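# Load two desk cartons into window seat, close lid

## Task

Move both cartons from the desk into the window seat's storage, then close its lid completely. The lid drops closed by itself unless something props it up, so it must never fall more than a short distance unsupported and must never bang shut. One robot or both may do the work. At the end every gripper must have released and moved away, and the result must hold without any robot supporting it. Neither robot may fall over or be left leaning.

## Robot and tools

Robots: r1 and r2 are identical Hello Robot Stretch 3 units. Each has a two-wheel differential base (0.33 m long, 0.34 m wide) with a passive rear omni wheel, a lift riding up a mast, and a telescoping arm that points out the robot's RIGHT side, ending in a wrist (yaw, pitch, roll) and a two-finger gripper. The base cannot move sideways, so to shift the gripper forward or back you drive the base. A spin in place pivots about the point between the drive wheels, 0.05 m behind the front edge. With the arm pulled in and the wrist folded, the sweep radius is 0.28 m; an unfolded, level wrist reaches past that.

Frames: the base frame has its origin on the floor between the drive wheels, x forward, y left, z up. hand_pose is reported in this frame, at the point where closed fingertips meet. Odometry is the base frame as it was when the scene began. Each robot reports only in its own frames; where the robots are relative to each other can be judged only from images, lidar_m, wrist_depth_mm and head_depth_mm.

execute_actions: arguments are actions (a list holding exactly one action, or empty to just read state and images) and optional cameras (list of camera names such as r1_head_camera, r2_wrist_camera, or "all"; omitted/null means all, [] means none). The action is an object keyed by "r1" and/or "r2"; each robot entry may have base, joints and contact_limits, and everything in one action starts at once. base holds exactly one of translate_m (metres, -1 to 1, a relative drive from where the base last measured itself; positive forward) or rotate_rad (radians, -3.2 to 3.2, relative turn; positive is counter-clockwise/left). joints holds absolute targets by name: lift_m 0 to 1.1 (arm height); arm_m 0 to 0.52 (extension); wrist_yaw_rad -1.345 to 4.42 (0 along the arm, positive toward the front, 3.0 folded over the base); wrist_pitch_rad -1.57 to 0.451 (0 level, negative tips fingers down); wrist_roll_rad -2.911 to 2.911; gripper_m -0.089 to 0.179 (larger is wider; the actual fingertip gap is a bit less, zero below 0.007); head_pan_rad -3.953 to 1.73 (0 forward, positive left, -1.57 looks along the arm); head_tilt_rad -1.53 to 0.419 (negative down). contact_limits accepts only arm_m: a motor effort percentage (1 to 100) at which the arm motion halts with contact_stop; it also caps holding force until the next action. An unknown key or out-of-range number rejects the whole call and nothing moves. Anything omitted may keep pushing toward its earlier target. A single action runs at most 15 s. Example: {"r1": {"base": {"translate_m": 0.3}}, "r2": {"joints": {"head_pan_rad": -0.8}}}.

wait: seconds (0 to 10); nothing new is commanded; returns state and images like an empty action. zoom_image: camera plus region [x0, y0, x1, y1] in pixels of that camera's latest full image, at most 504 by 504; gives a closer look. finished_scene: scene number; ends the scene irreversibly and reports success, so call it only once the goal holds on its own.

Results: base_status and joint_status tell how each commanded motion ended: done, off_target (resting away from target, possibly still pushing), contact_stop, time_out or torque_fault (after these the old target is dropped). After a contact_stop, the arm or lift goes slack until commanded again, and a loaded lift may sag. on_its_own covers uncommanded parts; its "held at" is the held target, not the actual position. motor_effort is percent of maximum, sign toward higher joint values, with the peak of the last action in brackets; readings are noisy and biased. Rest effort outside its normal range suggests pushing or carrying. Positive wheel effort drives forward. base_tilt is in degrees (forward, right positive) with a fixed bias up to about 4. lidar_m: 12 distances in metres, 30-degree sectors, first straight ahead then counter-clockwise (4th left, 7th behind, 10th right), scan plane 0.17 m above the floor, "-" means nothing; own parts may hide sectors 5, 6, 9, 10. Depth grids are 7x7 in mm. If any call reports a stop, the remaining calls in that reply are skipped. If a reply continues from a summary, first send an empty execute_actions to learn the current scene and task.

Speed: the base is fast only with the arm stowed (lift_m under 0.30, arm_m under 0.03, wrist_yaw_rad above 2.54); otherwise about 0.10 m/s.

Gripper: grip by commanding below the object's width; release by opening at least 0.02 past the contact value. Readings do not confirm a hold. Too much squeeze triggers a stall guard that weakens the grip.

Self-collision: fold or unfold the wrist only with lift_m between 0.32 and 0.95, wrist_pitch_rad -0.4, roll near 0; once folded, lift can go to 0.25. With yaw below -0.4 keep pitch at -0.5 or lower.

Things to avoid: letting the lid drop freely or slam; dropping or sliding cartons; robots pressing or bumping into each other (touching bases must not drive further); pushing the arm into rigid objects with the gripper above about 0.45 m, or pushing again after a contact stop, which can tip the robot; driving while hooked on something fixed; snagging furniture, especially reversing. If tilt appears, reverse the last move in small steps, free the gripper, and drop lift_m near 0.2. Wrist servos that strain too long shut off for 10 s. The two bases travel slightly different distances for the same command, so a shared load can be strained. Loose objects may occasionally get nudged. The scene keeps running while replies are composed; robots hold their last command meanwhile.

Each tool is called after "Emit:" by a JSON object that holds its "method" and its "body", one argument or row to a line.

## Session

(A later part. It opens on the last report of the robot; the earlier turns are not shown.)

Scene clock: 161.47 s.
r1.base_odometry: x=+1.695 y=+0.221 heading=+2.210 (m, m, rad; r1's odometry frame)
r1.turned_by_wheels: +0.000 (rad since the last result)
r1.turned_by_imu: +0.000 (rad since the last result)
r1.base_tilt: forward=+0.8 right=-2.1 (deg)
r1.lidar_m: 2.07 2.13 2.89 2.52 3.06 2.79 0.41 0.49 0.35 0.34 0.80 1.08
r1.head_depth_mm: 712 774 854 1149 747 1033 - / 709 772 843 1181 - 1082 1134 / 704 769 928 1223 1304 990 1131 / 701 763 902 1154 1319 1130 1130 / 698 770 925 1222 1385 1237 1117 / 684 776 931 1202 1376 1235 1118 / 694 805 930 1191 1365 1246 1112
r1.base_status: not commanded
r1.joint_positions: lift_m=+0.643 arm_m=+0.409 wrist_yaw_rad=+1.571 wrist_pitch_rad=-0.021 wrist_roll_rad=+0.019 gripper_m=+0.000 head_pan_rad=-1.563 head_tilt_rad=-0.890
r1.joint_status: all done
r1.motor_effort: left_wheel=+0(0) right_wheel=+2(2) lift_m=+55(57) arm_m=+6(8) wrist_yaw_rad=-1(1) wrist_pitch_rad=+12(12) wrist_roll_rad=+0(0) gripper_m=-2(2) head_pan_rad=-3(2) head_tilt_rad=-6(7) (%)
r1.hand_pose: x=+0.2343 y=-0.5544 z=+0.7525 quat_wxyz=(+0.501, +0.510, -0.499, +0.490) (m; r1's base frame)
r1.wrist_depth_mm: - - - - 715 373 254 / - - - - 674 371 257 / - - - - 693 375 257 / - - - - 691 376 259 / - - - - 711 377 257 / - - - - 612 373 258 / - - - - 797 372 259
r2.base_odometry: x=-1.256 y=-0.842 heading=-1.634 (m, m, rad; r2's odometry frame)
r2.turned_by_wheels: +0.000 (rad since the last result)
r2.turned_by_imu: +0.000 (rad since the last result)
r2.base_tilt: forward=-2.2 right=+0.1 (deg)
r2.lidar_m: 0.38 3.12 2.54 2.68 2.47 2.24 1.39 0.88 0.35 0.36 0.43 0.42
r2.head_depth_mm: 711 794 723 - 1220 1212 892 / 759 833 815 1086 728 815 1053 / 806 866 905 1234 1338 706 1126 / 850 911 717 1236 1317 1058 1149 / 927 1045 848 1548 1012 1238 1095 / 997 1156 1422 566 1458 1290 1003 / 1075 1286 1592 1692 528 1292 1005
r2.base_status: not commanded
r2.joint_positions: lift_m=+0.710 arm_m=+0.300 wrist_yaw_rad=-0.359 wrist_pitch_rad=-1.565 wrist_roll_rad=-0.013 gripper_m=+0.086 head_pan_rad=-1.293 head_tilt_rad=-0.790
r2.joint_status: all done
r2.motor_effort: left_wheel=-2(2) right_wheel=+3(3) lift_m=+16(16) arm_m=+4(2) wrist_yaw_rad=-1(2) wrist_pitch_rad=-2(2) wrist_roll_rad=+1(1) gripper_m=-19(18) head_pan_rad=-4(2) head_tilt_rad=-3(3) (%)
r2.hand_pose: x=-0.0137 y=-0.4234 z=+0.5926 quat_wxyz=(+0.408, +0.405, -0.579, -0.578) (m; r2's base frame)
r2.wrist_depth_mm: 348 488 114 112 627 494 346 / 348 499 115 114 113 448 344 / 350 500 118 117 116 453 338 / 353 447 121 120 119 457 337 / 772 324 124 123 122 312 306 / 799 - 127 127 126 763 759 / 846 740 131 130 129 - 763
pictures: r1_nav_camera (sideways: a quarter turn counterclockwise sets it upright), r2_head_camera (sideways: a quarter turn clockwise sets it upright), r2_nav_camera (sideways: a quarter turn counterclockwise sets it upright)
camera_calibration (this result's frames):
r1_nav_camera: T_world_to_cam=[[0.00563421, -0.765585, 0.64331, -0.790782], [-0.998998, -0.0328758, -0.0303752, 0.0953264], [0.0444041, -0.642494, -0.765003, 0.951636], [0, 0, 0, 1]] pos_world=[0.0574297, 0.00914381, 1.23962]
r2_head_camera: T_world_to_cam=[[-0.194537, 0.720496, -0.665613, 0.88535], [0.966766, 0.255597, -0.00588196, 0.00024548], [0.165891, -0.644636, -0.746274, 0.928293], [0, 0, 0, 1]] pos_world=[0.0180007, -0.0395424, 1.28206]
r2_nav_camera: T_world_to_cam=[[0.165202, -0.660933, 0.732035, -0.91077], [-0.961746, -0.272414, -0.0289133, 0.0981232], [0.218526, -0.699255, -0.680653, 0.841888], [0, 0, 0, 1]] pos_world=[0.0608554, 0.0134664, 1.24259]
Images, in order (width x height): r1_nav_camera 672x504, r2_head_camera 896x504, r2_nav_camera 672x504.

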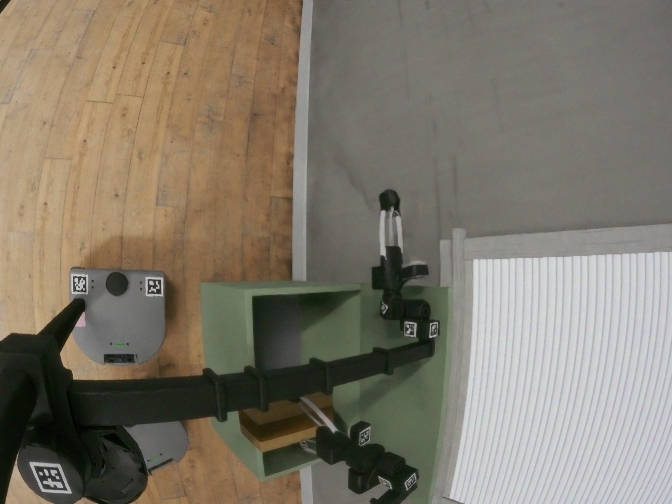

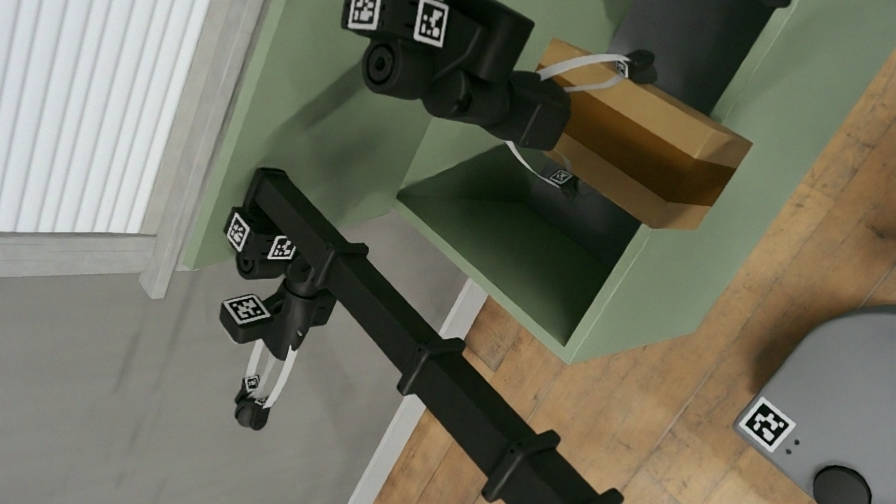

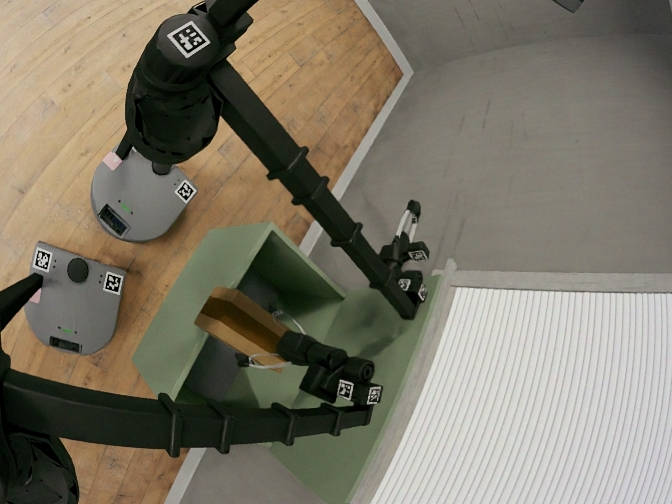

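Emit:
{"method": "execute_actions", "body": {
  "actions": [
    {"r1":{"joints":{"arm_m":0.44}},"r2":{"joints":{"arm_m":0.435,"lift_m":0.68}}}
  ],
  "cameras": ["r2_head_camera"]
}}

Emit:
{"method": "execute_actions", "body": {
  "actions": [
    {"r2":{"joints":{"lift_m":0.325}},"r1":{"joints":{"head_pan_rad":-2.3}}}
  ],
  "cameras": ["r2_head_camera","r1_head_camera"]
}}

Scene clock: 171.03 s.
r1.base_odometry: x=+1.695 y=+0.221 heading=+2.210 (m, m, rad; r1's odometry frame)
r1.turned_by_wheels: +0.000 (rad since the last result)
r1.turned_by_imu: +0.001 (rad since the last result)
r1.base_tilt: forward=+0.8 right=-2.2 (deg)
r1.lidar_m: 2.07 2.14 2.88 2.52 3.07 2.80 0.41 0.49 0.35 0.34 0.80 1.08
r1.head_depth_mm: 712 728 760 805 818 999 - / 710 724 865 855 - 1085 1124 / 708 764 913 1206 1312 995 1131 / 698 736 946 1158 1317 1129 1131 / 699 776 952 1212 1386 1242 1120 / 683 776 938 1198 1366 1241 1126 / 696 806 935 1191 1358 1240 1117
r1.base_status: not commanded
r1.joint_positions: lift_m=+0.643 arm_m=+0.439 wrist_yaw_rad=+1.571 wrist_pitch_rad=-0.021 wrist_roll_rad=+0.019 gripper_m=+0.000 head_pan_rad=-1.563 head_tilt_rad=-0.890
r1.joint_status: all done
r1.motor_effort: left_wheel=+0(0) right_wheel=+2(2) lift_m=+53(55) arm_m=+5(6) wrist_yaw_rad=-1(1) wrist_pitch_rad=+12(12) wrist_roll_rad=+0(0) gripper_m=-2(3) head_pan_rad=-2(2) head_tilt_rad=-5(5) (%)
r1.hand_pose: x=+0.2343 y=-0.5844 z=+0.7525 quat_wxyz=(+0.501, +0.510, -0.499, +0.490) (m; r1's base frame)
r1.wrist_depth_mm: - - - - 604 323 222 / - - - - 589 325 221 / - - - - 595 326 223 / - - - - 600 321 223 / - - - - 598 323 222 / - - - - 540 327 222 / - - - - 672 323 222
r2.base_odometry: x=-1.256 y=-0.842 heading=-1.634 (m, m, rad; r2's odometry frame)
r2.turned_by_wheels: +0.000 (rad since the last result)
r2.turned_by_imu: +0.000 (rad since the last result)
r2.base_tilt: forward=-2.1 right=+0.1 (deg)
r2.lidar_m: 0.38 3.10 2.53 2.69 2.49 2.24 1.39 0.88 0.35 0.36 0.43 0.42
r2.head_depth_mm: 714 786 - 1003 1260 1211 889 / 758 809 851 857 817 1222 1052 / 806 786 941 1231 836 959 1124 / 852 916 744 1231 1305 1055 1148 / 926 1033 893 1525 1011 1237 1094 / 994 1135 1423 565 1455 1289 1007 / 1077 1285 1603 1699 531 1291 1000
r2.base_status: not commanded
r2.joint_positions: lift_m=+0.680 arm_m=+0.435 wrist_yaw_rad=-0.359 wrist_pitch_rad=-1.565 wrist_roll_rad=-0.013 gripper_m=+0.086 head_pan_rad=-1.293 head_tilt_rad=-0.790
r2.joint_status: all done
r2.motor_effort: left_wheel=-2(2) right_wheel=+3(2) lift_m=+16(16) arm_m=+4(7) wrist_yaw_rad=-2(1) wrist_pitch_rad=-2(1) wrist_roll_rad=+1(1) gripper_m=-19(19) head_pan_rad=-4(4) head_tilt_rad=-3(3) (%)
r2.hand_pose: x=-0.0137 y=-0.5584 z=+0.5626 quat_wxyz=(+0.408, +0.405, -0.579, -0.578) (m; r2's base frame)
r2.wrist_depth_mm: 300 417 114 112 470 500 406 / 302 417 115 114 113 526 403 / 305 428 118 117 116 527 400 / 309 435 121 120 119 557 392 / 310 408 125 123 122 545 390 / 328 - 128 127 126 475 384 / 317 322 132 130 129 335 350
pictures: r2_head_camera (sideways: a quarter turn clockwise sets it upright)
camera_calibration (this result's frames):
r2_head_camera: T_world_to_cam=[[-0.194526, 0.720506, -0.665605, 0.88534], [0.96677, 0.25558, -0.00588216, 0.000245712], [0.165877, -0.644632, -0.746281, 0.928303], [0, 0, 0, 1]] pos_world=[0.018, -0.0395424, 1.28206]
Images, in order (width x height): r2_head_camera 896x504.

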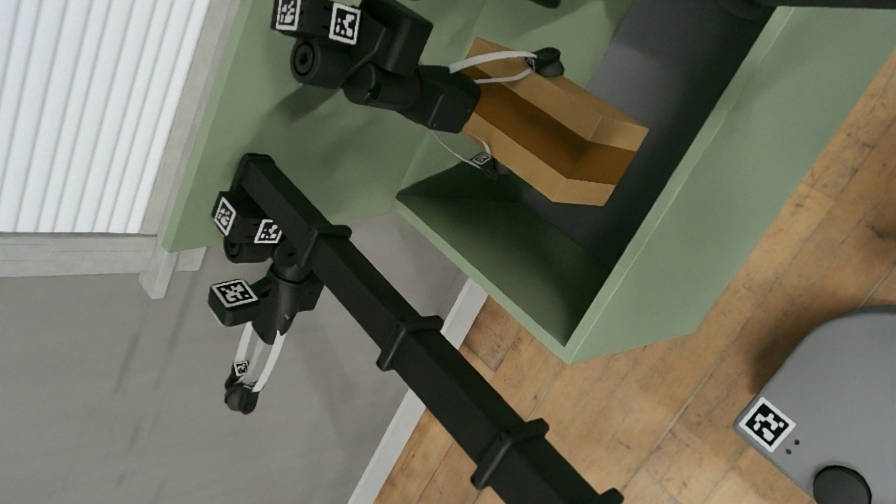

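Scene clock: 175.10 s.
r1.base_odometry: x=+1.695 y=+0.221 heading=+2.210 (m, m, rad; r1's odometry frame)
r1.turned_by_wheels: +0.000 (rad since the last result)
r1.turned_by_imu: +0.000 (rad since the last result)
r1.base_tilt: forward=+0.8 right=-2.2 (deg)
r1.lidar_m: 2.07 2.13 2.89 2.52 3.06 2.79 0.41 0.49 0.35 0.34 0.80 1.08
r1.head_depth_mm: 1431 1791 1814 1565 1148 1082 1104 / 1256 1522 1759 1564 1337 1085 1154 / 1119 1326 1616 1077 1252 1256 - / 953 1175 1325 1259 1016 - - / 865 906 1186 1300 1133 1136 1139 / 825 804 1010 1029 1255 930 1103 / 777 742 885 1103 1278 1174 1113
r1.base_status: not commanded
r1.joint_positions: lift_m=+0.643 arm_m=+0.439 wrist_yaw_rad=+1.571 wrist_pitch_rad=-0.021 wrist_roll_rad=+0.019 gripper_m=+0.000 head_pan_rad=-2.293 head_tilt_rad=-0.890
r1.joint_status: all done
r1.motor_effort: left_wheel=+0(0) right_wheel=+2(2) lift_m=+55(54) arm_m=+6(6) wrist_yaw_rad=-1(1) wrist_pitch_rad=+12(12) wrist_roll_rad=+0(0) gripper_m=-2(1) head_pan_rad=-3(34) head_tilt_rad=-5(5) (%)
r1.hand_pose: x=+0.2343 y=-0.5844 z=+0.7525 quat_wxyz=(+0.501, +0.510, -0.499, +0.490) (m; r1's base frame)
r1.wrist_depth_mm: - - - - 609 321 221 / - - - - 608 327 223 / - - - - 597 325 222 / - - - - 592 320 223 / - - - - 596 323 222 / - - - - 538 320 223 / - - - - 681 328 223
r2.base_odometry: x=-1.256 y=-0.842 heading=-1.634 (m, m, rad; r2's odometry frame)
r2.turned_by_wheels: +0.000 (rad since the last result)
r2.turned_by_imu: +0.000 (rad since the last result)
r2.base_tilt: forward=-2.2 right=+0.1 (deg)
r2.lidar_m: 0.38 3.12 2.53 2.68 2.48 2.24 1.39 0.88 0.35 0.36 0.44 0.42
r2.head_depth_mm: 716 784 786 997 1239 1217 856 / 758 809 862 1140 - 1096 1063 / 804 790 943 1241 1360 958 1129 / 851 911 743 1229 1311 1051 1143 / 925 1036 894 1508 1015 1242 1100 / 992 1140 1433 568 1453 1286 1004 / 1081 1288 1604 1684 533 1284 1000
r2.base_status: not commanded
r2.joint_positions: lift_m=+0.325 arm_m=+0.435 wrist_yaw_rad=-0.359 wrist_pitch_rad=-1.565 wrist_roll_rad=-0.013 gripper_m=+0.086 head_pan_rad=-1.293 head_tilt_rad=-0.790
r2.joint_status: all done
r2.motor_effort: left_wheel=-2(2) right_wheel=+3(3) lift_m=+16(17) arm_m=+4(4) wrist_yaw_rad=-2(1) wrist_pitch_rad=-2(2) wrist_roll_rad=+1(1) gripper_m=-18(19) head_pan_rad=-3(3) head_tilt_rad=-3(3) (%)
r2.hand_pose: x=-0.0137 y=-0.5584 z=+0.2076 quat_wxyz=(+0.408, +0.405, -0.579, -0.578) (m; r2's base frame)
r2.wrist_depth_mm: 286 284 113 113 276 274 274 / 292 291 115 114 113 281 279 / 300 300 118 117 116 285 286 / 308 306 122 120 119 294 293 / 311 314 124 123 122 301 299 / 311 - 128 126 126 309 310 / 290 324 132 130 129 322 317
pictures: r1_head_camera (sideways: a quarter turn clockwise sets it upright), r2_head_camera (sideways: a quarter turn clockwise sets it upright)
camera_calibration (this result's frames):
r1_head_camera: T_world_to_cam=[[0.558171, 0.576486, -0.596749, 0.791359], [0.709932, -0.704085, -0.0161405, 0.0200056], [-0.429467, -0.414642, -0.802266, 1.00173], [0, 0, 0, 1]] pos_world=[-0.0257086, -0.0267645, 1.27622]
r2_head_camera: T_world_to_cam=[[-0.194526, 0.720506, -0.665605, 0.88534], [0.96677, 0.25558, -0.00588216, 0.000245711], [0.165877, -0.644632, -0.746281, 0.928302], [0, 0, 0, 1]] pos_world=[0.018, -0.0395424, 1.28206]
Images, in order (width x height): r1_head_camera 896x504, r2_head_camera 896x504.

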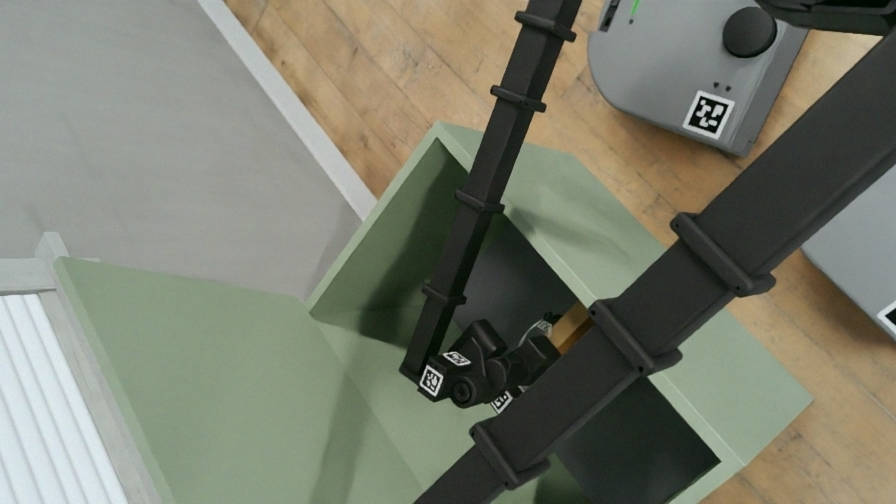

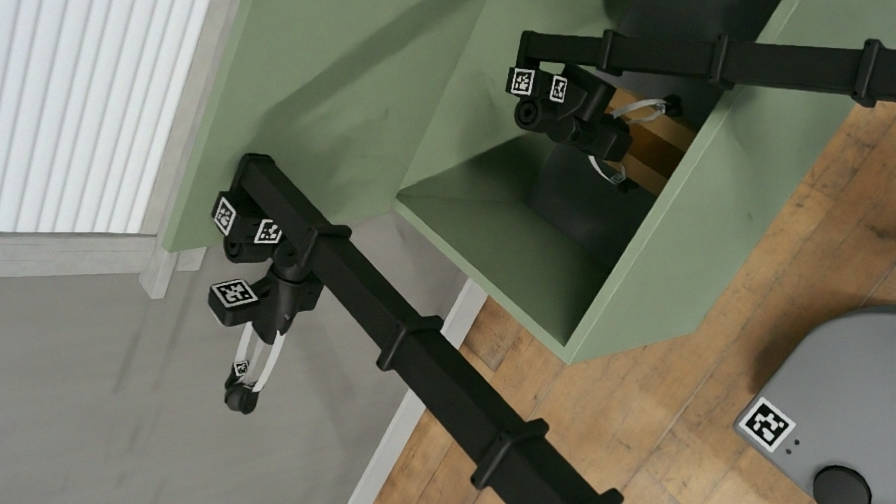

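Emit:
{"method": "execute_actions", "body": {
  "actions": [
    {"r2":{"joints":{"lift_m":0.268,"arm_m":0.49}}}
  ],
  "cameras": []
}}

Emit:
{"method": "execute_actions", "body": {
  "actions": [
    {"r2":{"joints":{"gripper_m":0.16}}}
  ],
  "cameras": []
}}

Emit:
{"method": "execute_actions", "body": {
  "actions": [
    {"r2":{"joints":{"lift_m":0.62,"arm_m":0.46}}}
  ],
  "cameras": ["r2_wrist_camera"]
}}

Scene clock: 188.90 s.
r1.base_odometry: x=+1.695 y=+0.221 heading=+2.210 (m, m, rad; r1's odometry frame)
r1.turned_by_wheels: +0.000 (rad since the last result)
r1.turned_by_imu: +0.001 (rad since the last result)
r1.base_tilt: forward=+0.9 right=-2.2 (deg)
r1.lidar_m: 2.07 2.14 2.87 2.52 3.07 2.79 0.41 0.49 0.35 0.34 0.80 1.08
r1.head_depth_mm: 1436 1788 1807 1562 1156 1083 1103 / 1253 1517 1743 1569 1191 1091 1147 / 1120 1322 1615 1079 1255 1254 - / 956 1178 1329 1261 1015 - - / 867 906 1176 1376 1340 1133 1140 / 826 806 1016 1001 1245 933 1107 / 775 740 885 1101 1269 1188 1122
r1.base_status: not commanded
r1.joint_positions: lift_m=+0.643 arm_m=+0.439 wrist_yaw_rad=+1.571 wrist_pitch_rad=-0.021 wrist_roll_rad=+0.019 gripper_m=+0.000 head_pan_rad=-2.293 head_tilt_rad=-0.890
r1.joint_status: not commanded
r1.motor_effort: left_wheel=+0(0) right_wheel=+2(2) lift_m=+55(54) arm_m=+6(5) wrist_yaw_rad=-1(1) wrist_pitch_rad=+12(12) wrist_roll_rad=+0(0) gripper_m=-3(2) head_pan_rad=-3(2) head_tilt_rad=-5(6) (%)
r1.hand_pose: x=+0.2343 y=-0.5844 z=+0.7525 quat_wxyz=(+0.501, +0.510, -0.499, +0.490) (m; r1's base frame)
r1.wrist_depth_mm: - - - - 607 324 220 / - - - - 594 327 224 / - - - - 607 326 223 / - - - - 599 329 223 / - - - - 603 324 224 / - - - - 533 324 222 / - - - - 679 327 223
r2.base_odometry: x=-1.256 y=-0.842 heading=-1.634 (m, m, rad; r2's odometry frame)
r2.turned_by_wheels: +0.000 (rad since the last result)
r2.turned_by_imu: -0.001 (rad since the last result)
r2.base_tilt: forward=-2.2 right=+0.1 (deg)
r2.lidar_m: 0.38 3.12 2.54 2.69 2.47 2.24 1.39 0.88 0.35 0.36 0.44 0.42
r2.head_depth_mm: 716 785 786 1004 1222 1210 875 / 756 811 857 1131 1223 1025 1084 / 806 790 942 1237 1380 964 1124 / 853 919 696 1237 1302 1056 1141 / 928 1038 1223 1518 1020 1240 1102 / 991 1128 1417 566 1456 1287 1006 / 1075 1283 1598 1688 535 1280 1004
r2.base_status: not commanded
r2.joint_positions: lift_m=+0.274 arm_m=+0.490 wrist_yaw_rad=-0.359 wrist_pitch_rad=-1.565 wrist_roll_rad=-0.013 gripper_m=+0.086 head_pan_rad=-1.293 head_tilt_rad=-0.792
r2.joint_status: lift_m contact_stop (moved -0.051 of -0.057); the others done
r2.on_its_own: lift_m is slack since a contact_stop, until your next command for it (your +0.268 is given up)
r2.motor_effort: left_wheel=-1(4) right_wheel=+2(10) lift_m=+19(19) arm_m=+4(10) wrist_yaw_rad=-2(2) wrist_pitch_rad=-1(2) wrist_roll_rad=+1(1) gripper_m=-18(18) head_pan_rad=-4(2) head_tilt_rad=-2(3) (%)
r2.hand_pose: x=-0.0136 y=-0.6132 z=+0.1567 quat_wxyz=(+0.408, +0.405, -0.579, -0.578) (m; r2's base frame)
r2.wrist_depth_mm: 239 237 114 112 227 228 227 / 243 244 115 114 114 233 234 / 251 248 118 117 116 238 238 / 259 256 121 120 119 244 243 / 264 261 124 123 122 250 248 / 271 - 128 126 126 255 255 / 276 276 131 130 129 267 263
pictures: none
No camera images: the call's "cameras" was empty. Leave "cameras" out to get every camera's image.

not run: a stop came earlier in this reply.

not run: a stop came earlier in this reply.

Emit:
{"method": "execute_actions", "body": {
  "actions": [
    {"r2":{"joints":{"gripper_m":0.16}}}
  ],
  "cameras": []
}}

Emit:
{"method": "execute_actions", "body": {
  "actions": [
    {"r2":{"joints":{"lift_m":0.62,"arm_m":0.46}}}
  ],
  "cameras": ["r2_wrist_camera"]
}}

Emit:
{"method": "execute_actions", "body": {
  "actions": [
    {"r2":{"base":{"translate_m":-0.12},"joints":{"arm_m":0.0,"wrist_yaw_rad":2.0,"gripper_m":0.03}}}
  ],
  "cameras": []
}}

Emit:
{"method": "execute_actions", "body": {
  "actions": [
    {"r2":{"base":{"rotate_rad":1.16},"joints":{"wrist_yaw_rad":3.0,"wrist_pitch_rad":-0.4,"lift_m":0.29}}}
  ],
  "cameras": ["r2_nav_camera"]
}}

Scene clock: 201.93 s.
r1.base_odometry: x=+1.695 y=+0.221 heading=+2.210 (m, m, rad; r1's odometry frame)
r1.turned_by_wheels: +0.000 (rad since the last result)
r1.turned_by_imu: +0.000 (rad since the last result)
r1.base_tilt: forward=+0.9 right=-2.2 (deg)
r1.lidar_m: 2.07 2.13 2.88 2.52 3.05 2.80 0.41 0.49 0.35 0.34 0.80 1.08
r1.head_depth_mm: 1430 1789 1801 1575 1154 1079 1104 / 1262 1520 1766 1575 1194 1091 1145 / 1120 1326 1615 1086 1249 1253 - / 959 1176 1325 1252 1016 - - / 869 908 1180 1377 1333 1137 1136 / 827 804 1009 1004 1161 933 1106 / 778 740 882 1105 1279 1186 1119
r1.base_status: not commanded
r1.joint_positions: lift_m=+0.643 arm_m=+0.439 wrist_yaw_rad=+1.571 wrist_pitch_rad=-0.021 wrist_roll_rad=+0.019 gripper_m=+0.000 head_pan_rad=-2.293 head_tilt_rad=-0.890
r1.joint_status: not commanded
r1.motor_effort: left_wheel=+0(0) right_wheel=+2(2) lift_m=+54(54) arm_m=+6(5) wrist_yaw_rad=-1(1) wrist_pitch_rad=+12(12) wrist_roll_rad=+0(0) gripper_m=-3(2) head_pan_rad=-3(2) head_tilt_rad=-5(5) (%)
r1.hand_pose: x=+0.2343 y=-0.5844 z=+0.7525 quat_wxyz=(+0.501, +0.510, -0.499, +0.490) (m; r1's base frame)
r1.wrist_depth_mm: - - - - 597 322 221 / - - - - 601 325 222 / - - - - 613 325 221 / - - - - 608 324 223 / - - - - 606 326 224 / - - - - 544 322 222 / - - - - 683 328 220
r2.base_odometry: x=-1.256 y=-0.842 heading=-1.634 (m, m, rad; r2's odometry frame)
r2.turned_by_wheels: +0.000 (rad since the last result)
r2.turned_by_imu: +0.000 (rad since the last result)
r2.base_tilt: forward=-2.2 right=+0.1 (deg)
r2.lidar_m: 0.38 3.10 2.53 2.68 2.47 2.24 1.39 0.88 0.35 0.36 0.43 0.42
r2.head_depth_mm: 715 784 784 1003 1226 1213 876 / 756 810 857 1136 1233 1028 1085 / 805 789 946 1243 1387 965 1116 / 853 923 696 1238 1308 1057 1150 / 924 1035 1226 1515 1015 1238 1093 / 996 1130 1420 567 1451 1285 1001 / 1075 1287 1590 1682 536 1282 999
r2.base_status: not commanded
r2.joint_positions: lift_m=+0.274 arm_m=+0.490 wrist_yaw_rad=-0.359 wrist_pitch_rad=-1.565 wrist_roll_rad=-0.013 gripper_m=+0.160 head_pan_rad=-1.293 head_tilt_rad=-0.792
r2.joint_status: all done
r2.on_its_own: lift_m is slack since a contact_stop, until your next command for it (your +0.268 is given up)
r2.motor_effort: left_wheel=-1(0) right_wheel=+2(2) lift_m=+19(19) arm_m=+4(4) wrist_yaw_rad=-1(1) wrist_pitch_rad=-2(1) wrist_roll_rad=+1(0) gripper_m=+1(83) head_pan_rad=-3(3) head_tilt_rad=-2(3) (%)
r2.hand_pose: x=-0.0136 y=-0.6132 z=+0.1567 quat_wxyz=(+0.408, +0.405, -0.579, -0.578) (m; r2's base frame)
r2.wrist_depth_mm: 237 237 124 123 122 229 227 / 244 243 127 125 124 232 233 / 250 249 130 128 127 239 237 / 258 254 133 131 131 245 244 / 263 261 137 135 135 253 250 / 269 - 141 139 138 259 256 / 280 275 145 142 142 267 261
pictures: none
No camera images: the call's "cameras" was empty. Leave "cameras" out to get every camera's image.

Scene clock: 205.90 s.
r1.base_odometry: x=+1.695 y=+0.221 heading=+2.210 (m, m, rad; r1's odometry frame)
r1.turned_by_wheels: +0.000 (rad since the last result)
r1.turned_by_imu: +0.000 (rad since the last result)
r1.base_tilt: forward=+0.8 right=-2.1 (deg)
r1.lidar_m: 2.07 2.14 2.89 2.52 3.07 2.80 0.41 0.49 0.35 0.34 0.80 1.07
r1.head_depth_mm: 1434 1792 628 1569 1387 1086 1108 / 1261 1527 1667 1575 1377 1090 1149 / 1121 1323 1440 1112 1254 1252 - / 955 1175 1141 1343 1017 - - / 869 882 1185 1409 1346 1132 1135 / 826 759 734 1279 1271 930 1099 / 777 722 774 1077 1274 1182 1121
r1.base_status: not commanded
r1.joint_positions: lift_m=+0.643 arm_m=+0.439 wrist_yaw_rad=+1.571 wrist_pitch_rad=-0.021 wrist_roll_rad=+0.019 gripper_m=+0.000 head_pan_rad=-2.293 head_tilt_rad=-0.890
r1.joint_status: not commanded
r1.motor_effort: left_wheel=+0(0) right_wheel=+2(2) lift_m=+54(54) arm_m=+5(5) wrist_yaw_rad=-1(0) wrist_pitch_rad=+12(12) wrist_roll_rad=+0(0) gripper_m=-1(2) head_pan_rad=-4(3) head_tilt_rad=-5(6) (%)
r1.hand_pose: x=+0.2343 y=-0.5844 z=+0.7525 quat_wxyz=(+0.501, +0.510, -0.499, +0.490) (m; r1's base frame)
r1.wrist_depth_mm: - - - - 598 322 222 / - - - - 605 322 221 / - - - - 596 325 222 / - - - - 587 326 221 / - - - - 607 324 223 / - - - - 524 326 223 / - - - - 686 325 222
r2.base_odometry: x=-1.256 y=-0.842 heading=-1.634 (m, m, rad; r2's odometry frame)
r2.turned_by_wheels: +0.000 (rad since the last result)
r2.turned_by_imu: +0.000 (rad since the last result)
r2.base_tilt: forward=-2.1 right=+0.1 (deg)
r2.lidar_m: 0.38 3.12 2.53 2.68 2.48 2.24 1.39 0.88 0.36 0.36 0.43 0.42
r2.head_depth_mm: 716 783 748 1093 1277 1227 914 / 760 814 849 1202 1295 1160 1057 / 805 787 946 1241 1383 962 1124 / 849 923 696 1239 1307 1059 1148 / 924 1034 1230 1518 1013 1244 1097 / 994 1132 1423 565 1458 1283 1007 / 1076 1290 1591 1692 533 1288 998
r2.base_status: not commanded
r2.joint_positions: lift_m=+0.620 arm_m=+0.460 wrist_yaw_rad=-0.359 wrist_pitch_rad=-1.565 wrist_roll_rad=-0.013 gripper_m=+0.160 head_pan_rad=-1.293 head_tilt_rad=-0.792
r2.joint_status: all done
r2.motor_effort: left_wheel=-1(1) right_wheel=+2(2) lift_m=+23(25) arm_m=-3(3) wrist_yaw_rad=-2(1) wrist_pitch_rad=-1(1) wrist_roll_rad=+1(1) gripper_m=+0(1) head_pan_rad=-2(3) head_tilt_rad=-3(3) (%)
r2.hand_pose: x=-0.0136 y=-0.5840 z=+0.5021 quat_wxyz=(+0.408, +0.405, -0.579, -0.578) (m; r2's base frame)
r2.wrist_depth_mm: 290 402 523 508 488 477 393 / 293 412 574 558 557 550 410 / 295 414 579 466 574 571 405 / 298 419 592 479 589 581 403 / 299 426 614 612 610 599 397 / 289 - 491 508 517 521 381 / 323 366 371 384 389 377 357
pictures: r2_wrist_camera
camera_calibration (this result's frames):
r2_wrist_camera: T_world_to_cam=[[-0.947865, 0.312201, -0.0638937, 0.20817], [0.299667, 0.941442, 0.154551, 0.514015], [0.108403, 0.127347, -0.985917, 0.736622], [0, 0, 0, 1]] pos_world=[-0.0365686, -0.642712, 0.660107]
Images, in order (width x height): r2_wrist_camera 644x364.

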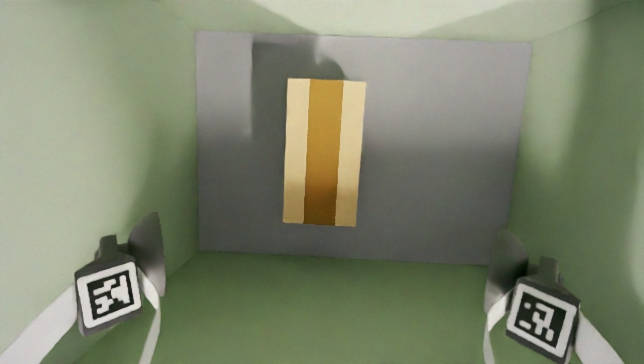

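Scene clock: 210.47 s.
r1.base_odometry: x=+1.695 y=+0.221 heading=+2.210 (m, m, rad; r1's odometry frame)
r1.turned_by_wheels: +0.000 (rad since the last result)
r1.turned_by_imu: +0.001 (rad since the last result)
r1.base_tilt: forward=+0.8 right=-2.3 (deg)
r1.lidar_m: 2.07 2.13 2.88 2.52 3.07 2.79 0.52 0.49 0.35 0.34 0.80 1.07
r1.head_depth_mm: 1434 1783 1808 766 1210 1141 1134 / 1259 1520 1765 1568 1355 1200 1146 / 1116 1330 1619 1103 1250 1261 - / 954 1170 1331 1353 1017 - - / 865 907 1180 1411 1339 1132 1134 / 825 802 1012 1267 1270 929 1100 / 777 741 885 1105 1269 1183 1118
r1.base_status: not commanded
r1.joint_positions: lift_m=+0.643 arm_m=+0.439 wrist_yaw_rad=+1.571 wrist_pitch_rad=-0.021 wrist_roll_rad=+0.019 gripper_m=+0.000 head_pan_rad=-2.293 head_tilt_rad=-0.890
r1.joint_status: not commanded
r1.motor_effort: left_wheel=+0(0) right_wheel=+2(2) lift_m=+54(54) arm_m=+6(5) wrist_yaw_rad=+0(1) wrist_pitch_rad=+12(12) wrist_roll_rad=+0(0) gripper_m=-2(1) head_pan_rad=-3(2) head_tilt_rad=-6(5) (%)
r1.hand_pose: x=+0.2343 y=-0.5844 z=+0.7525 quat_wxyz=(+0.501, +0.510, -0.499, +0.490) (m; r1's base frame)
r1.wrist_depth_mm: - - - - 598 322 222 / - - - - 598 326 221 / - - - - 594 325 221 / - - - - 599 328 222 / - - - - 593 322 222 / - - - - 545 323 223 / - - - - 696 323 222
r2.base_odometry: x=-1.248 y=-0.723 heading=-1.634 (m, m, rad; r2's odometry frame)
r2.turned_by_wheels: +0.000 (rad since the last result)
r2.turned_by_imu: -0.001 (rad since the last result)
r2.base_tilt: forward=-2.1 right=+0.1 (deg)
r2.lidar_m: 0.50 3.25 2.59 2.69 2.36 2.13 1.32 0.83 0.31 0.32 0.38 0.53
r2.head_depth_mm: 677 758 726 924 1184 1218 946 / 716 787 792 1035 1302 1230 - / 763 817 874 1187 1310 1216 1124 / 814 810 976 1289 1380 995 1139 / 862 804 1161 1214 1291 1139 1147 / 941 1049 687 1606 1036 1264 1049 / 1021 1183 1419 1614 1470 1293 1003
r2.base_status: done
r2.joint_positions: lift_m=+0.620 arm_m=+0.001 wrist_yaw_rad=+1.999 wrist_pitch_rad=-1.565 wrist_roll_rad=-0.013 gripper_m=+0.030 head_pan_rad=-1.293 head_tilt_rad=-0.792
r2.joint_status: all done
r2.motor_effort: left_wheel=-1(5) right_wheel=+1(5) lift_m=+23(23) arm_m=-3(3) wrist_yaw_rad=+0(2) wrist_pitch_rad=-1(1) wrist_roll_rad=+1(1) gripper_m=+0(81) head_pan_rad=-4(4) head_tilt_rad=-3(2) (%)
r2.hand_pose: x=-0.0419 y=-0.1559 z=+0.5021 quat_wxyz=(+0.690, +0.690, +0.153, +0.156) (m; r2's base frame)
r2.wrist_depth_mm: 626 624 614 605 602 600 591 / - 636 - 623 623 606 451 / 664 661 - - 623 543 358 / 681 674 - 652 644 413 295 / 694 696 - 673 482 333 251 / 711 701 697 696 348 279 224 / 724 731 720 722 314 237 574
pictures: none
No camera images: the call's "cameras" was empty. Leave "cameras" out to get every camera's image.

Scene clock: 214.30 s.
r1.base_odometry: x=+1.695 y=+0.221 heading=+2.210 (m, m, rad; r1's odometry frame)
r1.turned_by_wheels: +0.000 (rad since the last result)
r1.turned_by_imu: +0.000 (rad since the last result)
r1.base_tilt: forward=+0.9 right=-2.1 (deg)
r1.lidar_m: 2.07 2.14 2.88 2.52 3.08 2.79 0.53 0.49 0.35 0.34 0.80 1.07
r1.head_depth_mm: 1434 1782 1828 947 858 818 1126 / 1252 1518 1768 1537 1210 1115 1151 / 1121 1323 1629 1111 1181 1230 - / 960 1179 1333 1342 1015 - - / 869 906 1179 1419 1340 1134 1130 / 826 803 1009 1276 1270 930 1108 / 778 740 883 1107 1272 1183 1119
r1.base_status: not commanded
r1.joint_positions: lift_m=+0.643 arm_m=+0.439 wrist_yaw_rad=+1.571 wrist_pitch_rad=-0.021 wrist_roll_rad=+0.019 gripper_m=+0.000 head_pan_rad=-2.293 head_tilt_rad=-0.890
r1.joint_status: not commanded
r1.motor_effort: left_wheel=+0(0) right_wheel=+2(2) lift_m=+55(54) arm_m=+6(6) wrist_yaw_rad=-1(1) wrist_pitch_rad=+12(12) wrist_roll_rad=+0(0) gripper_m=-3(2) head_pan_rad=-2(2) head_tilt_rad=-5(5) (%)
r1.hand_pose: x=+0.2343 y=-0.5844 z=+0.7525 quat_wxyz=(+0.501, +0.510, -0.499, +0.490) (m; r1's base frame)
r1.wrist_depth_mm: - - - - 603 321 220 / - - - - 594 324 221 / - - - - 609 323 223 / - - - - 610 326 221 / - - - - 598 325 224 / - - - - 534 318 223 / - - - - 679 324 221
r2.base_odometry: x=-1.248 y=-0.723 heading=-0.474 (m, m, rad; r2's odometry frame)
r2.turned_by_wheels: +1.160 (rad since the last result)
r2.turned_by_imu: +1.174 (rad since the last result)
r2.base_tilt: forward=-2.2 right=+0.1 (deg)
r2.lidar_m: 2.59 2.68 2.25 2.13 1.14 0.80 0.31 0.32 0.42 0.53 0.50 3.20
r2.head_depth_mm: 2322 2425 1968 572 1450 1277 1135 / 2364 2423 1982 583 1445 1157 1125 / 2409 2429 1987 582 1428 1124 1051 / 2469 2438 1958 537 958 1125 1075 / 440 502 547 516 1397 1262 1143 / 2535 2428 2019 1609 1457 1275 1151 / 2620 2465 1995 1681 1465 1290 1149
r2.base_status: done
r2.joint_positions: lift_m=+0.290 arm_m=+0.001 wrist_yaw_rad=+2.998 wrist_pitch_rad=-0.422 wrist_roll_rad=-0.013 gripper_m=+0.030 head_pan_rad=-1.293 head_tilt_rad=-0.792
r2.joint_status: all done
r2.motor_effort: left_wheel=-2(7) right_wheel=+2(6) lift_m=+15(21) arm_m=-3(3) wrist_yaw_rad=+1(3) wrist_pitch_rad=+7(8) wrist_roll_rad=+1(1) gripper_m=+1(1) head_pan_rad=-4(2) head_tilt_rad=-2(3) (%)
r2.hand_pose: x=+0.0109 y=+0.0753 z=+0.3022 quat_wxyz=(+0.197, +0.696, +0.099, +0.684) (m; r2's base frame)
r2.wrist_depth_mm: - - - - - - - / - - - - - - - / 924 957 - - - - - / 725 730 745 770 771 760 770 / 595 599 637 621 620 615 626 / 507 508 - 525 522 522 531 / 448 - - - 443 447 446
pictures: r2_nav_camera (sideways: a quarter turn counterclockwise sets it upright)
camera_calibration (this result's frames):
r2_nav_camera: T_world_to_cam=[[0.165464, -0.662252, 0.730783, -0.909139], [-0.961804, -0.27221, -0.0289102, 0.0981194], [0.218072, -0.698086, -0.681997, 0.843639], [0, 0, 0, 1]] pos_world=[0.0608277, 0.0135625, 1.24258]
Images, in order (width x height): r2_nav_camera 672x504.

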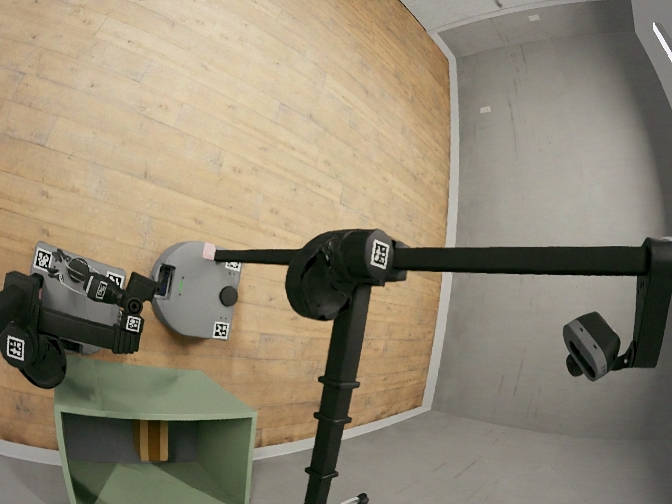

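Emit:
{"method": "execute_actions", "body": {
  "actions": [
    {"r2":{"base":{"translate_m":1.0}}}
  ],
  "cameras": []
}}

Emit:
{"method": "execute_actions", "body": {
  "actions": [
    {"r2":{"base":{"translate_m":0.92}}}
  ],
  "cameras": []
}}

Emit:
{"method": "execute_actions", "body": {
  "actions": [
    {"r2":{"base":{"rotate_rad":1.605},"joints":{"lift_m":0.93,"head_pan_rad":-1.57,"head_tilt_rad":-0.7}}}
  ],
  "cameras": ["r2_head_camera"]
}}

Scene clock: 227.53 s.
r1.base_odometry: x=+1.695 y=+0.221 heading=+2.210 (m, m, rad; r1's odometry frame)
r1.turned_by_wheels: +0.000 (rad since the last result)
r1.turned_by_imu: +0.001 (rad since the last result)
r1.base_tilt: forward=+0.8 right=-2.1 (deg)
r1.lidar_m: 2.07 2.14 2.88 2.52 1.09 2.79 2.68 0.49 0.35 0.34 0.80 1.08
r1.head_depth_mm: 1424 1781 1802 1564 1373 1233 1139 / 1248 1532 1759 1563 1383 1236 1152 / 1122 1325 1621 1107 1250 1258 - / 957 1177 1327 1339 1017 - - / 870 908 1182 1428 1331 1136 1132 / 828 804 1011 1268 1272 930 1105 / 776 741 884 1105 1280 1186 1122
r1.base_status: not commanded
r1.joint_positions: lift_m=+0.643 arm_m=+0.439 wrist_yaw_rad=+1.571 wrist_pitch_rad=-0.021 wrist_roll_rad=+0.019 gripper_m=+0.000 head_pan_rad=-2.293 head_tilt_rad=-0.890
r1.joint_status: not commanded
r1.motor_effort: left_wheel=+0(0) right_wheel=+2(2) lift_m=+54(55) arm_m=+5(5) wrist_yaw_rad=-1(1) wrist_pitch_rad=+12(12) wrist_roll_rad=+0(0) gripper_m=-2(3) head_pan_rad=-3(2) head_tilt_rad=-6(5) (%)
r1.hand_pose: x=+0.2343 y=-0.5844 z=+0.7525 quat_wxyz=(+0.501, +0.510, -0.499, +0.490) (m; r1's base frame)
r1.wrist_depth_mm: - - - - 601 321 222 / - - - - 604 326 223 / - - - - 601 326 222 / - - - - 596 324 221 / - - - - 605 324 221 / - - - - 532 323 222 / - - - - 679 326 222
r2.base_odometry: x=-0.359 y=-1.179 heading=-0.474 (m, m, rad; r2's odometry frame)
r2.turned_by_wheels: +0.000 (rad since the last result)
r2.turned_by_imu: +0.004 (rad since the last result)
r2.base_tilt: forward=-2.1 right=+0.1 (deg)
r2.lidar_m: 1.60 1.78 2.32 2.19 2.23 1.85 1.31 0.92 2.35 2.58 2.64 2.13
r2.head_depth_mm: 2263 2421 1966 1662 1449 1279 1137 / 2324 2412 1987 1676 1452 1287 1143 / 2358 2407 1981 1681 1450 1283 1145 / 2429 2438 1988 1660 1462 1276 1149 / 2474 2442 1999 1685 1456 1284 1143 / 2495 2445 2003 1678 1458 1286 1148 / 2554 2456 2025 1694 1467 1282 1152
r2.base_status: done
r2.joint_positions: lift_m=+0.290 arm_m=+0.001 wrist_yaw_rad=+2.998 wrist_pitch_rad=-0.421 wrist_roll_rad=-0.013 gripper_m=+0.030 head_pan_rad=-1.293 head_tilt_rad=-0.792
r2.joint_status: not commanded
r2.motor_effort: left_wheel=-2(10) right_wheel=+3(11) lift_m=+15(15) arm_m=-3(3) wrist_yaw_rad=+2(2) wrist_pitch_rad=+7(7) wrist_roll_rad=+1(1) gripper_m=+0(0) head_pan_rad=-2(3) head_tilt_rad=-2(3) (%)
r2.hand_pose: x=+0.0108 y=+0.0755 z=+0.3023 quat_wxyz=(+0.197, +0.696, +0.099, +0.684) (m; r2's base frame)
r2.wrist_depth_mm: - - - - - - - / - - - - - - - / 959 963 - - - - - / 734 754 742 751 754 772 774 / 599 610 633 610 621 624 620 / 503 509 - 538 522 523 516 / 446 - - - 446 449 450
pictures: none
No camera images: the call's "cameras" was empty. Leave "cameras" out to get every camera's image.

Scene clock: 232.37 s.
r1.base_odometry: x=+1.695 y=+0.221 heading=+2.210 (m, m, rad; r1's odometry frame)
r1.turned_by_wheels: +0.000 (rad since the last result)
r1.turned_by_imu: +0.001 (rad since the last result)
r1.base_tilt: forward=+1.0 right=-2.0 (deg)
r1.lidar_m: 2.07 2.14 2.88 1.90 1.91 2.79 2.68 0.49 0.35 0.34 0.80 1.08
r1.head_depth_mm: 1438 1782 1816 1567 1384 1238 1137 / 1256 1521 1769 1571 1378 1232 1147 / 1120 1324 1616 1108 1254 1252 - / 956 1173 1323 1347 1014 - - / 867 905 1177 1416 1326 1131 1138 / 826 803 1007 1271 1272 930 1105 / 776 742 887 1104 1266 1185 1124
r1.base_status: not commanded
r1.joint_positions: lift_m=+0.643 arm_m=+0.439 wrist_yaw_rad=+1.571 wrist_pitch_rad=-0.021 wrist_roll_rad=+0.019 gripper_m=+0.000 head_pan_rad=-2.293 head_tilt_rad=-0.890
r1.joint_status: not commanded
r1.motor_effort: left_wheel=+0(0) right_wheel=+2(2) lift_m=+54(54) arm_m=+6(6) wrist_yaw_rad=-1(1) wrist_pitch_rad=+12(12) wrist_roll_rad=+0(0) gripper_m=-1(3) head_pan_rad=-2(3) head_tilt_rad=-5(5) (%)
r1.hand_pose: x=+0.2343 y=-0.5844 z=+0.7525 quat_wxyz=(+0.501, +0.510, -0.499, +0.490) (m; r1's base frame)
r1.wrist_depth_mm: - - - - 602 323 223 / - - - - 607 326 221 / - - - - 605 326 220 / - - - - 603 324 223 / - - - - 608 323 224 / - - - - 531 323 222 / - - - - 663 325 221
r2.base_odometry: x=+0.460 y=-1.599 heading=-0.474 (m, m, rad; r2's odometry frame)
r2.turned_by_wheels: +0.000 (rad since the last result)
r2.turned_by_imu: +0.004 (rad since the last result)
r2.base_tilt: forward=-2.2 right=+0.0 (deg)
r2.lidar_m: 1.11 1.14 1.11 2.24 2.29 2.81 2.22 1.77 2.67 2.53 1.64 0.71
r2.head_depth_mm: 2253 2418 1969 1677 1455 1283 1139 / 2267 2423 1984 1673 1449 1278 1144 / 2316 2446 2004 1675 1449 1280 1146 / 2368 2465 1983 1677 1467 1277 1147 / 2415 2462 2016 1694 1453 1289 1146 / 2432 2470 1998 1689 1457 1294 1142 / 2086 2184 2008 1682 1373 1282 1149
r2.base_status: done
r2.joint_positions: lift_m=+0.290 arm_m=+0.001 wrist_yaw_rad=+2.998 wrist_pitch_rad=-0.421 wrist_roll_rad=-0.013 gripper_m=+0.030 head_pan_rad=-1.293 head_tilt_rad=-0.792
r2.joint_status: not commanded
r2.motor_effort: left_wheel=-3(9) right_wheel=+2(10) lift_m=+15(15) arm_m=-3(3) wrist_yaw_rad=+1(2) wrist_pitch_rad=+7(7) wrist_roll_rad=+1(1) gripper_m=+0(0) head_pan_rad=-4(4) head_tilt_rad=-2(3) (%)
r2.hand_pose: x=+0.0108 y=+0.0755 z=+0.3024 quat_wxyz=(+0.196, +0.696, +0.099, +0.684) (m; r2's base frame)
r2.wrist_depth_mm: - - - - - - - / - - - - - - - / 956 944 - - - - - / 734 743 755 768 760 773 769 / 591 603 640 622 616 618 626 / 503 505 - 536 524 515 519 / 446 - - - 447 445 450
pictures: none
No camera images: the call's "cameras" was empty. Leave "cameras" out to get every camera's image.

Scene clock: 239.03 s.
r1.base_odometry: x=+1.695 y=+0.221 heading=+2.210 (m, m, rad; r1's odometry frame)
r1.turned_by_wheels: +0.000 (rad since the last result)
r1.turned_by_imu: +0.001 (rad since the last result)
r1.base_tilt: forward=+0.9 right=-2.1 (deg)
r1.lidar_m: 2.07 2.14 2.88 1.77 1.89 2.80 2.68 0.49 0.35 0.34 0.80 1.08
r1.head_depth_mm: 1435 1780 1813 1568 1386 1233 1137 / 1258 1519 1749 1564 1383 1240 1149 / 1125 1330 1628 1112 1250 1253 - / 960 1169 1331 1336 1015 - - / 869 907 1179 1412 1338 1132 1139 / 826 802 1010 1269 1268 930 1105 / 776 741 884 1103 1268 1188 1115
r1.base_status: not commanded
r1.joint_positions: lift_m=+0.643 arm_m=+0.439 wrist_yaw_rad=+1.571 wrist_pitch_rad=-0.021 wrist_roll_rad=+0.019 gripper_m=+0.000 head_pan_rad=-2.293 head_tilt_rad=-0.890
r1.joint_status: not commanded
r1.motor_effort: left_wheel=+0(0) right_wheel=+2(2) lift_m=+54(54) arm_m=+5(6) wrist_yaw_rad=-1(1) wrist_pitch_rad=+12(12) wrist_roll_rad=+0(0) gripper_m=-2(2) head_pan_rad=-3(2) head_tilt_rad=-5(6) (%)
r1.hand_pose: x=+0.2343 y=-0.5844 z=+0.7525 quat_wxyz=(+0.501, +0.510, -0.499, +0.490) (m; r1's base frame)
r1.wrist_depth_mm: - - - - 600 322 222 / - - - - 585 327 224 / - - - - 597 325 223 / - - - - 612 325 222 / - - - - 592 325 223 / - - - - 523 325 221 / - - - - 692 325 223
r2.base_odometry: x=+0.460 y=-1.599 heading=+1.131 (m, m, rad; r2's odometry frame)
r2.turned_by_wheels: +1.605 (rad since the last result)
r2.turned_by_imu: +1.624 (rad since the last result)
r2.base_tilt: forward=-2.2 right=+0.0 (deg)
r2.lidar_m: 2.24 2.32 2.78 1.77 1.91 2.64 2.53 1.58 0.71 1.11 1.14 1.11
r2.head_depth_mm: 976 1101 989 836 - - 1154 / 971 1103 987 804 - - 1169 / 970 1095 990 805 - - - / 963 1090 996 677 590 - 1176 / 961 1084 995 642 - - 1175 / 958 1079 999 812 685 622 1177 / 952 1070 1006 816 684 616 1179
r2.base_status: done
r2.joint_positions: lift_m=+0.930 arm_m=+0.001 wrist_yaw_rad=+2.998 wrist_pitch_rad=-0.420 wrist_roll_rad=-0.013 gripper_m=+0.030 head_pan_rad=-1.563 head_tilt_rad=-0.704
r2.joint_status: all done
r2.motor_effort: left_wheel=-2(9) right_wheel=+3(9) lift_m=+23(26) arm_m=-3(3) wrist_yaw_rad=+2(1) wrist_pitch_rad=+7(7) wrist_roll_rad=+1(0) gripper_m=+0(0) head_pan_rad=-3(25) head_tilt_rad=+2(10) (%)
r2.hand_pose: x=+0.0108 y=+0.0755 z=+0.9419 quat_wxyz=(+0.196, +0.696, +0.099, +0.684) (m; r2's base frame)
r2.wrist_depth_mm: - - - - - - - / - - - - - - - / - - - - - - - / - - - - - - - / - - - - - - - / - - - - - - - / - - - - - - -
pictures: r2_head_camera (sideways: a quarter turn clockwise sets it upright)
camera_calibration (this result's frames):
r2_head_camera: T_world_to_cam=[[0.00506396, 0.686575, -0.727041, 0.964183], [0.999921, -0.0118364, -0.00421303, -0.00212896], [-0.0114981, -0.726962, -0.686581, 0.851742], [0, 0, 0, 1]] pos_world=[0.00703967, -0.0428246, 1.28578]
Images, in order (width x height): r2_head_camera 896x504.

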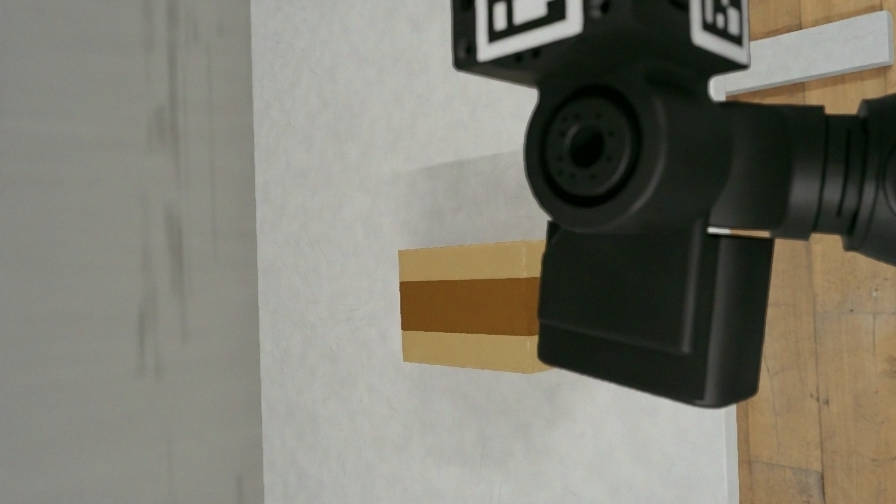

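Emit:
{"method": "execute_actions", "body": {
  "actions": [
    {"r2":{"base":{"translate_m":0.074},"joints":{"lift_m":1.04,"wrist_yaw_rad":-0.02,"gripper_m":0.179,"arm_m":0.385,"wrist_pitch_rad":-1.57}}}
  ],
  "cameras": ["r2_wrist_camera"]
}}

Scene clock: 247.17 s.
r1.base_odometry: x=+1.695 y=+0.221 heading=+2.210 (m, m, rad; r1's odometry frame)
r1.turned_by_wheels: +0.000 (rad since the last result)
r1.turned_by_imu: +0.001 (rad since the last result)
r1.base_tilt: forward=+0.8 right=-2.1 (deg)
r1.lidar_m: 2.07 2.14 2.88 2.51 1.79 2.80 2.68 0.49 0.35 0.34 0.80 1.07
r1.head_depth_mm: 1432 1782 1796 1563 1375 1243 1133 / 1251 1523 1766 1576 1378 1241 1150 / 1119 1330 1637 1113 1250 1255 - / 954 1177 1329 1342 1018 - - / 869 906 1182 1417 1338 1134 1138 / 829 803 1013 1270 1266 931 1105 / 776 742 884 1105 1271 1186 1119
r1.base_status: not commanded
r1.joint_positions: lift_m=+0.643 arm_m=+0.439 wrist_yaw_rad=+1.571 wrist_pitch_rad=-0.021 wrist_roll_rad=+0.019 gripper_m=+0.000 head_pan_rad=-2.293 head_tilt_rad=-0.890
r1.joint_status: not commanded
r1.motor_effort: left_wheel=+0(0) right_wheel=+2(2) lift_m=+54(54) arm_m=+6(6) wrist_yaw_rad=-1(1) wrist_pitch_rad=+12(12) wrist_roll_rad=+0(0) gripper_m=-2(2) head_pan_rad=-3(2) head_tilt_rad=-5(4) (%)
r1.hand_pose: x=+0.2343 y=-0.5844 z=+0.7525 quat_wxyz=(+0.501, +0.510, -0.499, +0.490) (m; r1's base frame)
r1.wrist_depth_mm: - - - - 599 325 220 / - - - - 605 324 222 / - - - - 602 329 222 / - - - - 590 323 222 / - - - - 610 329 222 / - - - - 533 321 222 / - - - - 678 323 223
r2.base_odometry: x=+0.491 y=-1.532 heading=+1.131 (m, m, rad; r2's odometry frame)
r2.turned_by_wheels: +0.000 (rad since the last result)
r2.turned_by_imu: +0.000 (rad since the last result)
r2.base_tilt: forward=-2.1 right=+0.1 (deg)
r2.lidar_m: 2.17 2.24 2.79 2.23 1.79 2.71 2.61 1.61 0.74 1.11 1.14 1.05
r2.head_depth_mm: 974 1106 985 804 676 610 1159 / 1000 1101 1019 805 680 611 1170 / - 1111 988 658 638 611 1174 / 962 - 997 639 623 613 1180 / 957 1081 1018 812 681 612 1176 / 957 1080 997 813 684 615 1174 / 953 1076 1000 815 684 614 1181
r2.base_status: done
r2.joint_positions: lift_m=+1.040 arm_m=+0.385 wrist_yaw_rad=-0.019 wrist_pitch_rad=-1.564 wrist_roll_rad=-0.013 gripper_m=+0.179 head_pan_rad=-1.563 head_tilt_rad=-0.704
r2.joint_status: all done
r2.motor_effort: left_wheel=-2(6) right_wheel=+2(9) lift_m=+23(24) arm_m=+4(3) wrist_yaw_rad=-2(4) wrist_pitch_rad=-2(5) wrist_roll_rad=+0(1) gripper_m=+1(86) head_pan_rad=-3(4) head_tilt_rad=+2(2) (%)
r2.hand_pose: x=-0.0212 y=-0.5072 z=+0.9220 quat_wxyz=(+0.500, +0.497, -0.503, -0.500) (m; r2's base frame)
r2.wrist_depth_mm: 342 342 336 334 330 326 325 / 351 347 345 343 338 337 333 / 358 358 351 238 346 344 342 / 370 365 362 242 353 354 348 / 379 376 367 247 364 359 358 / 387 386 382 253 374 374 368 / - 397 394 388 384 379 -
pictures: r2_wrist_camera
camera_calibration (this result's frames):
r2_wrist_camera: T_world_to_cam=[[-0.99772, -0.0218936, -0.0638451, 0.0333003], [-0.0314872, 0.987667, 0.153368, 0.396555], [0.0597, 0.155029, -0.986104, 1.15489], [0, 0, 0, 1]] pos_world=[-0.0232361, -0.569977, 1.08015]
Images, in order (width x height): r2_wrist_camera 644x364.

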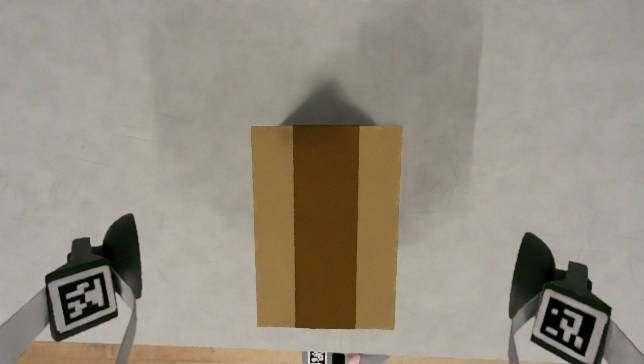

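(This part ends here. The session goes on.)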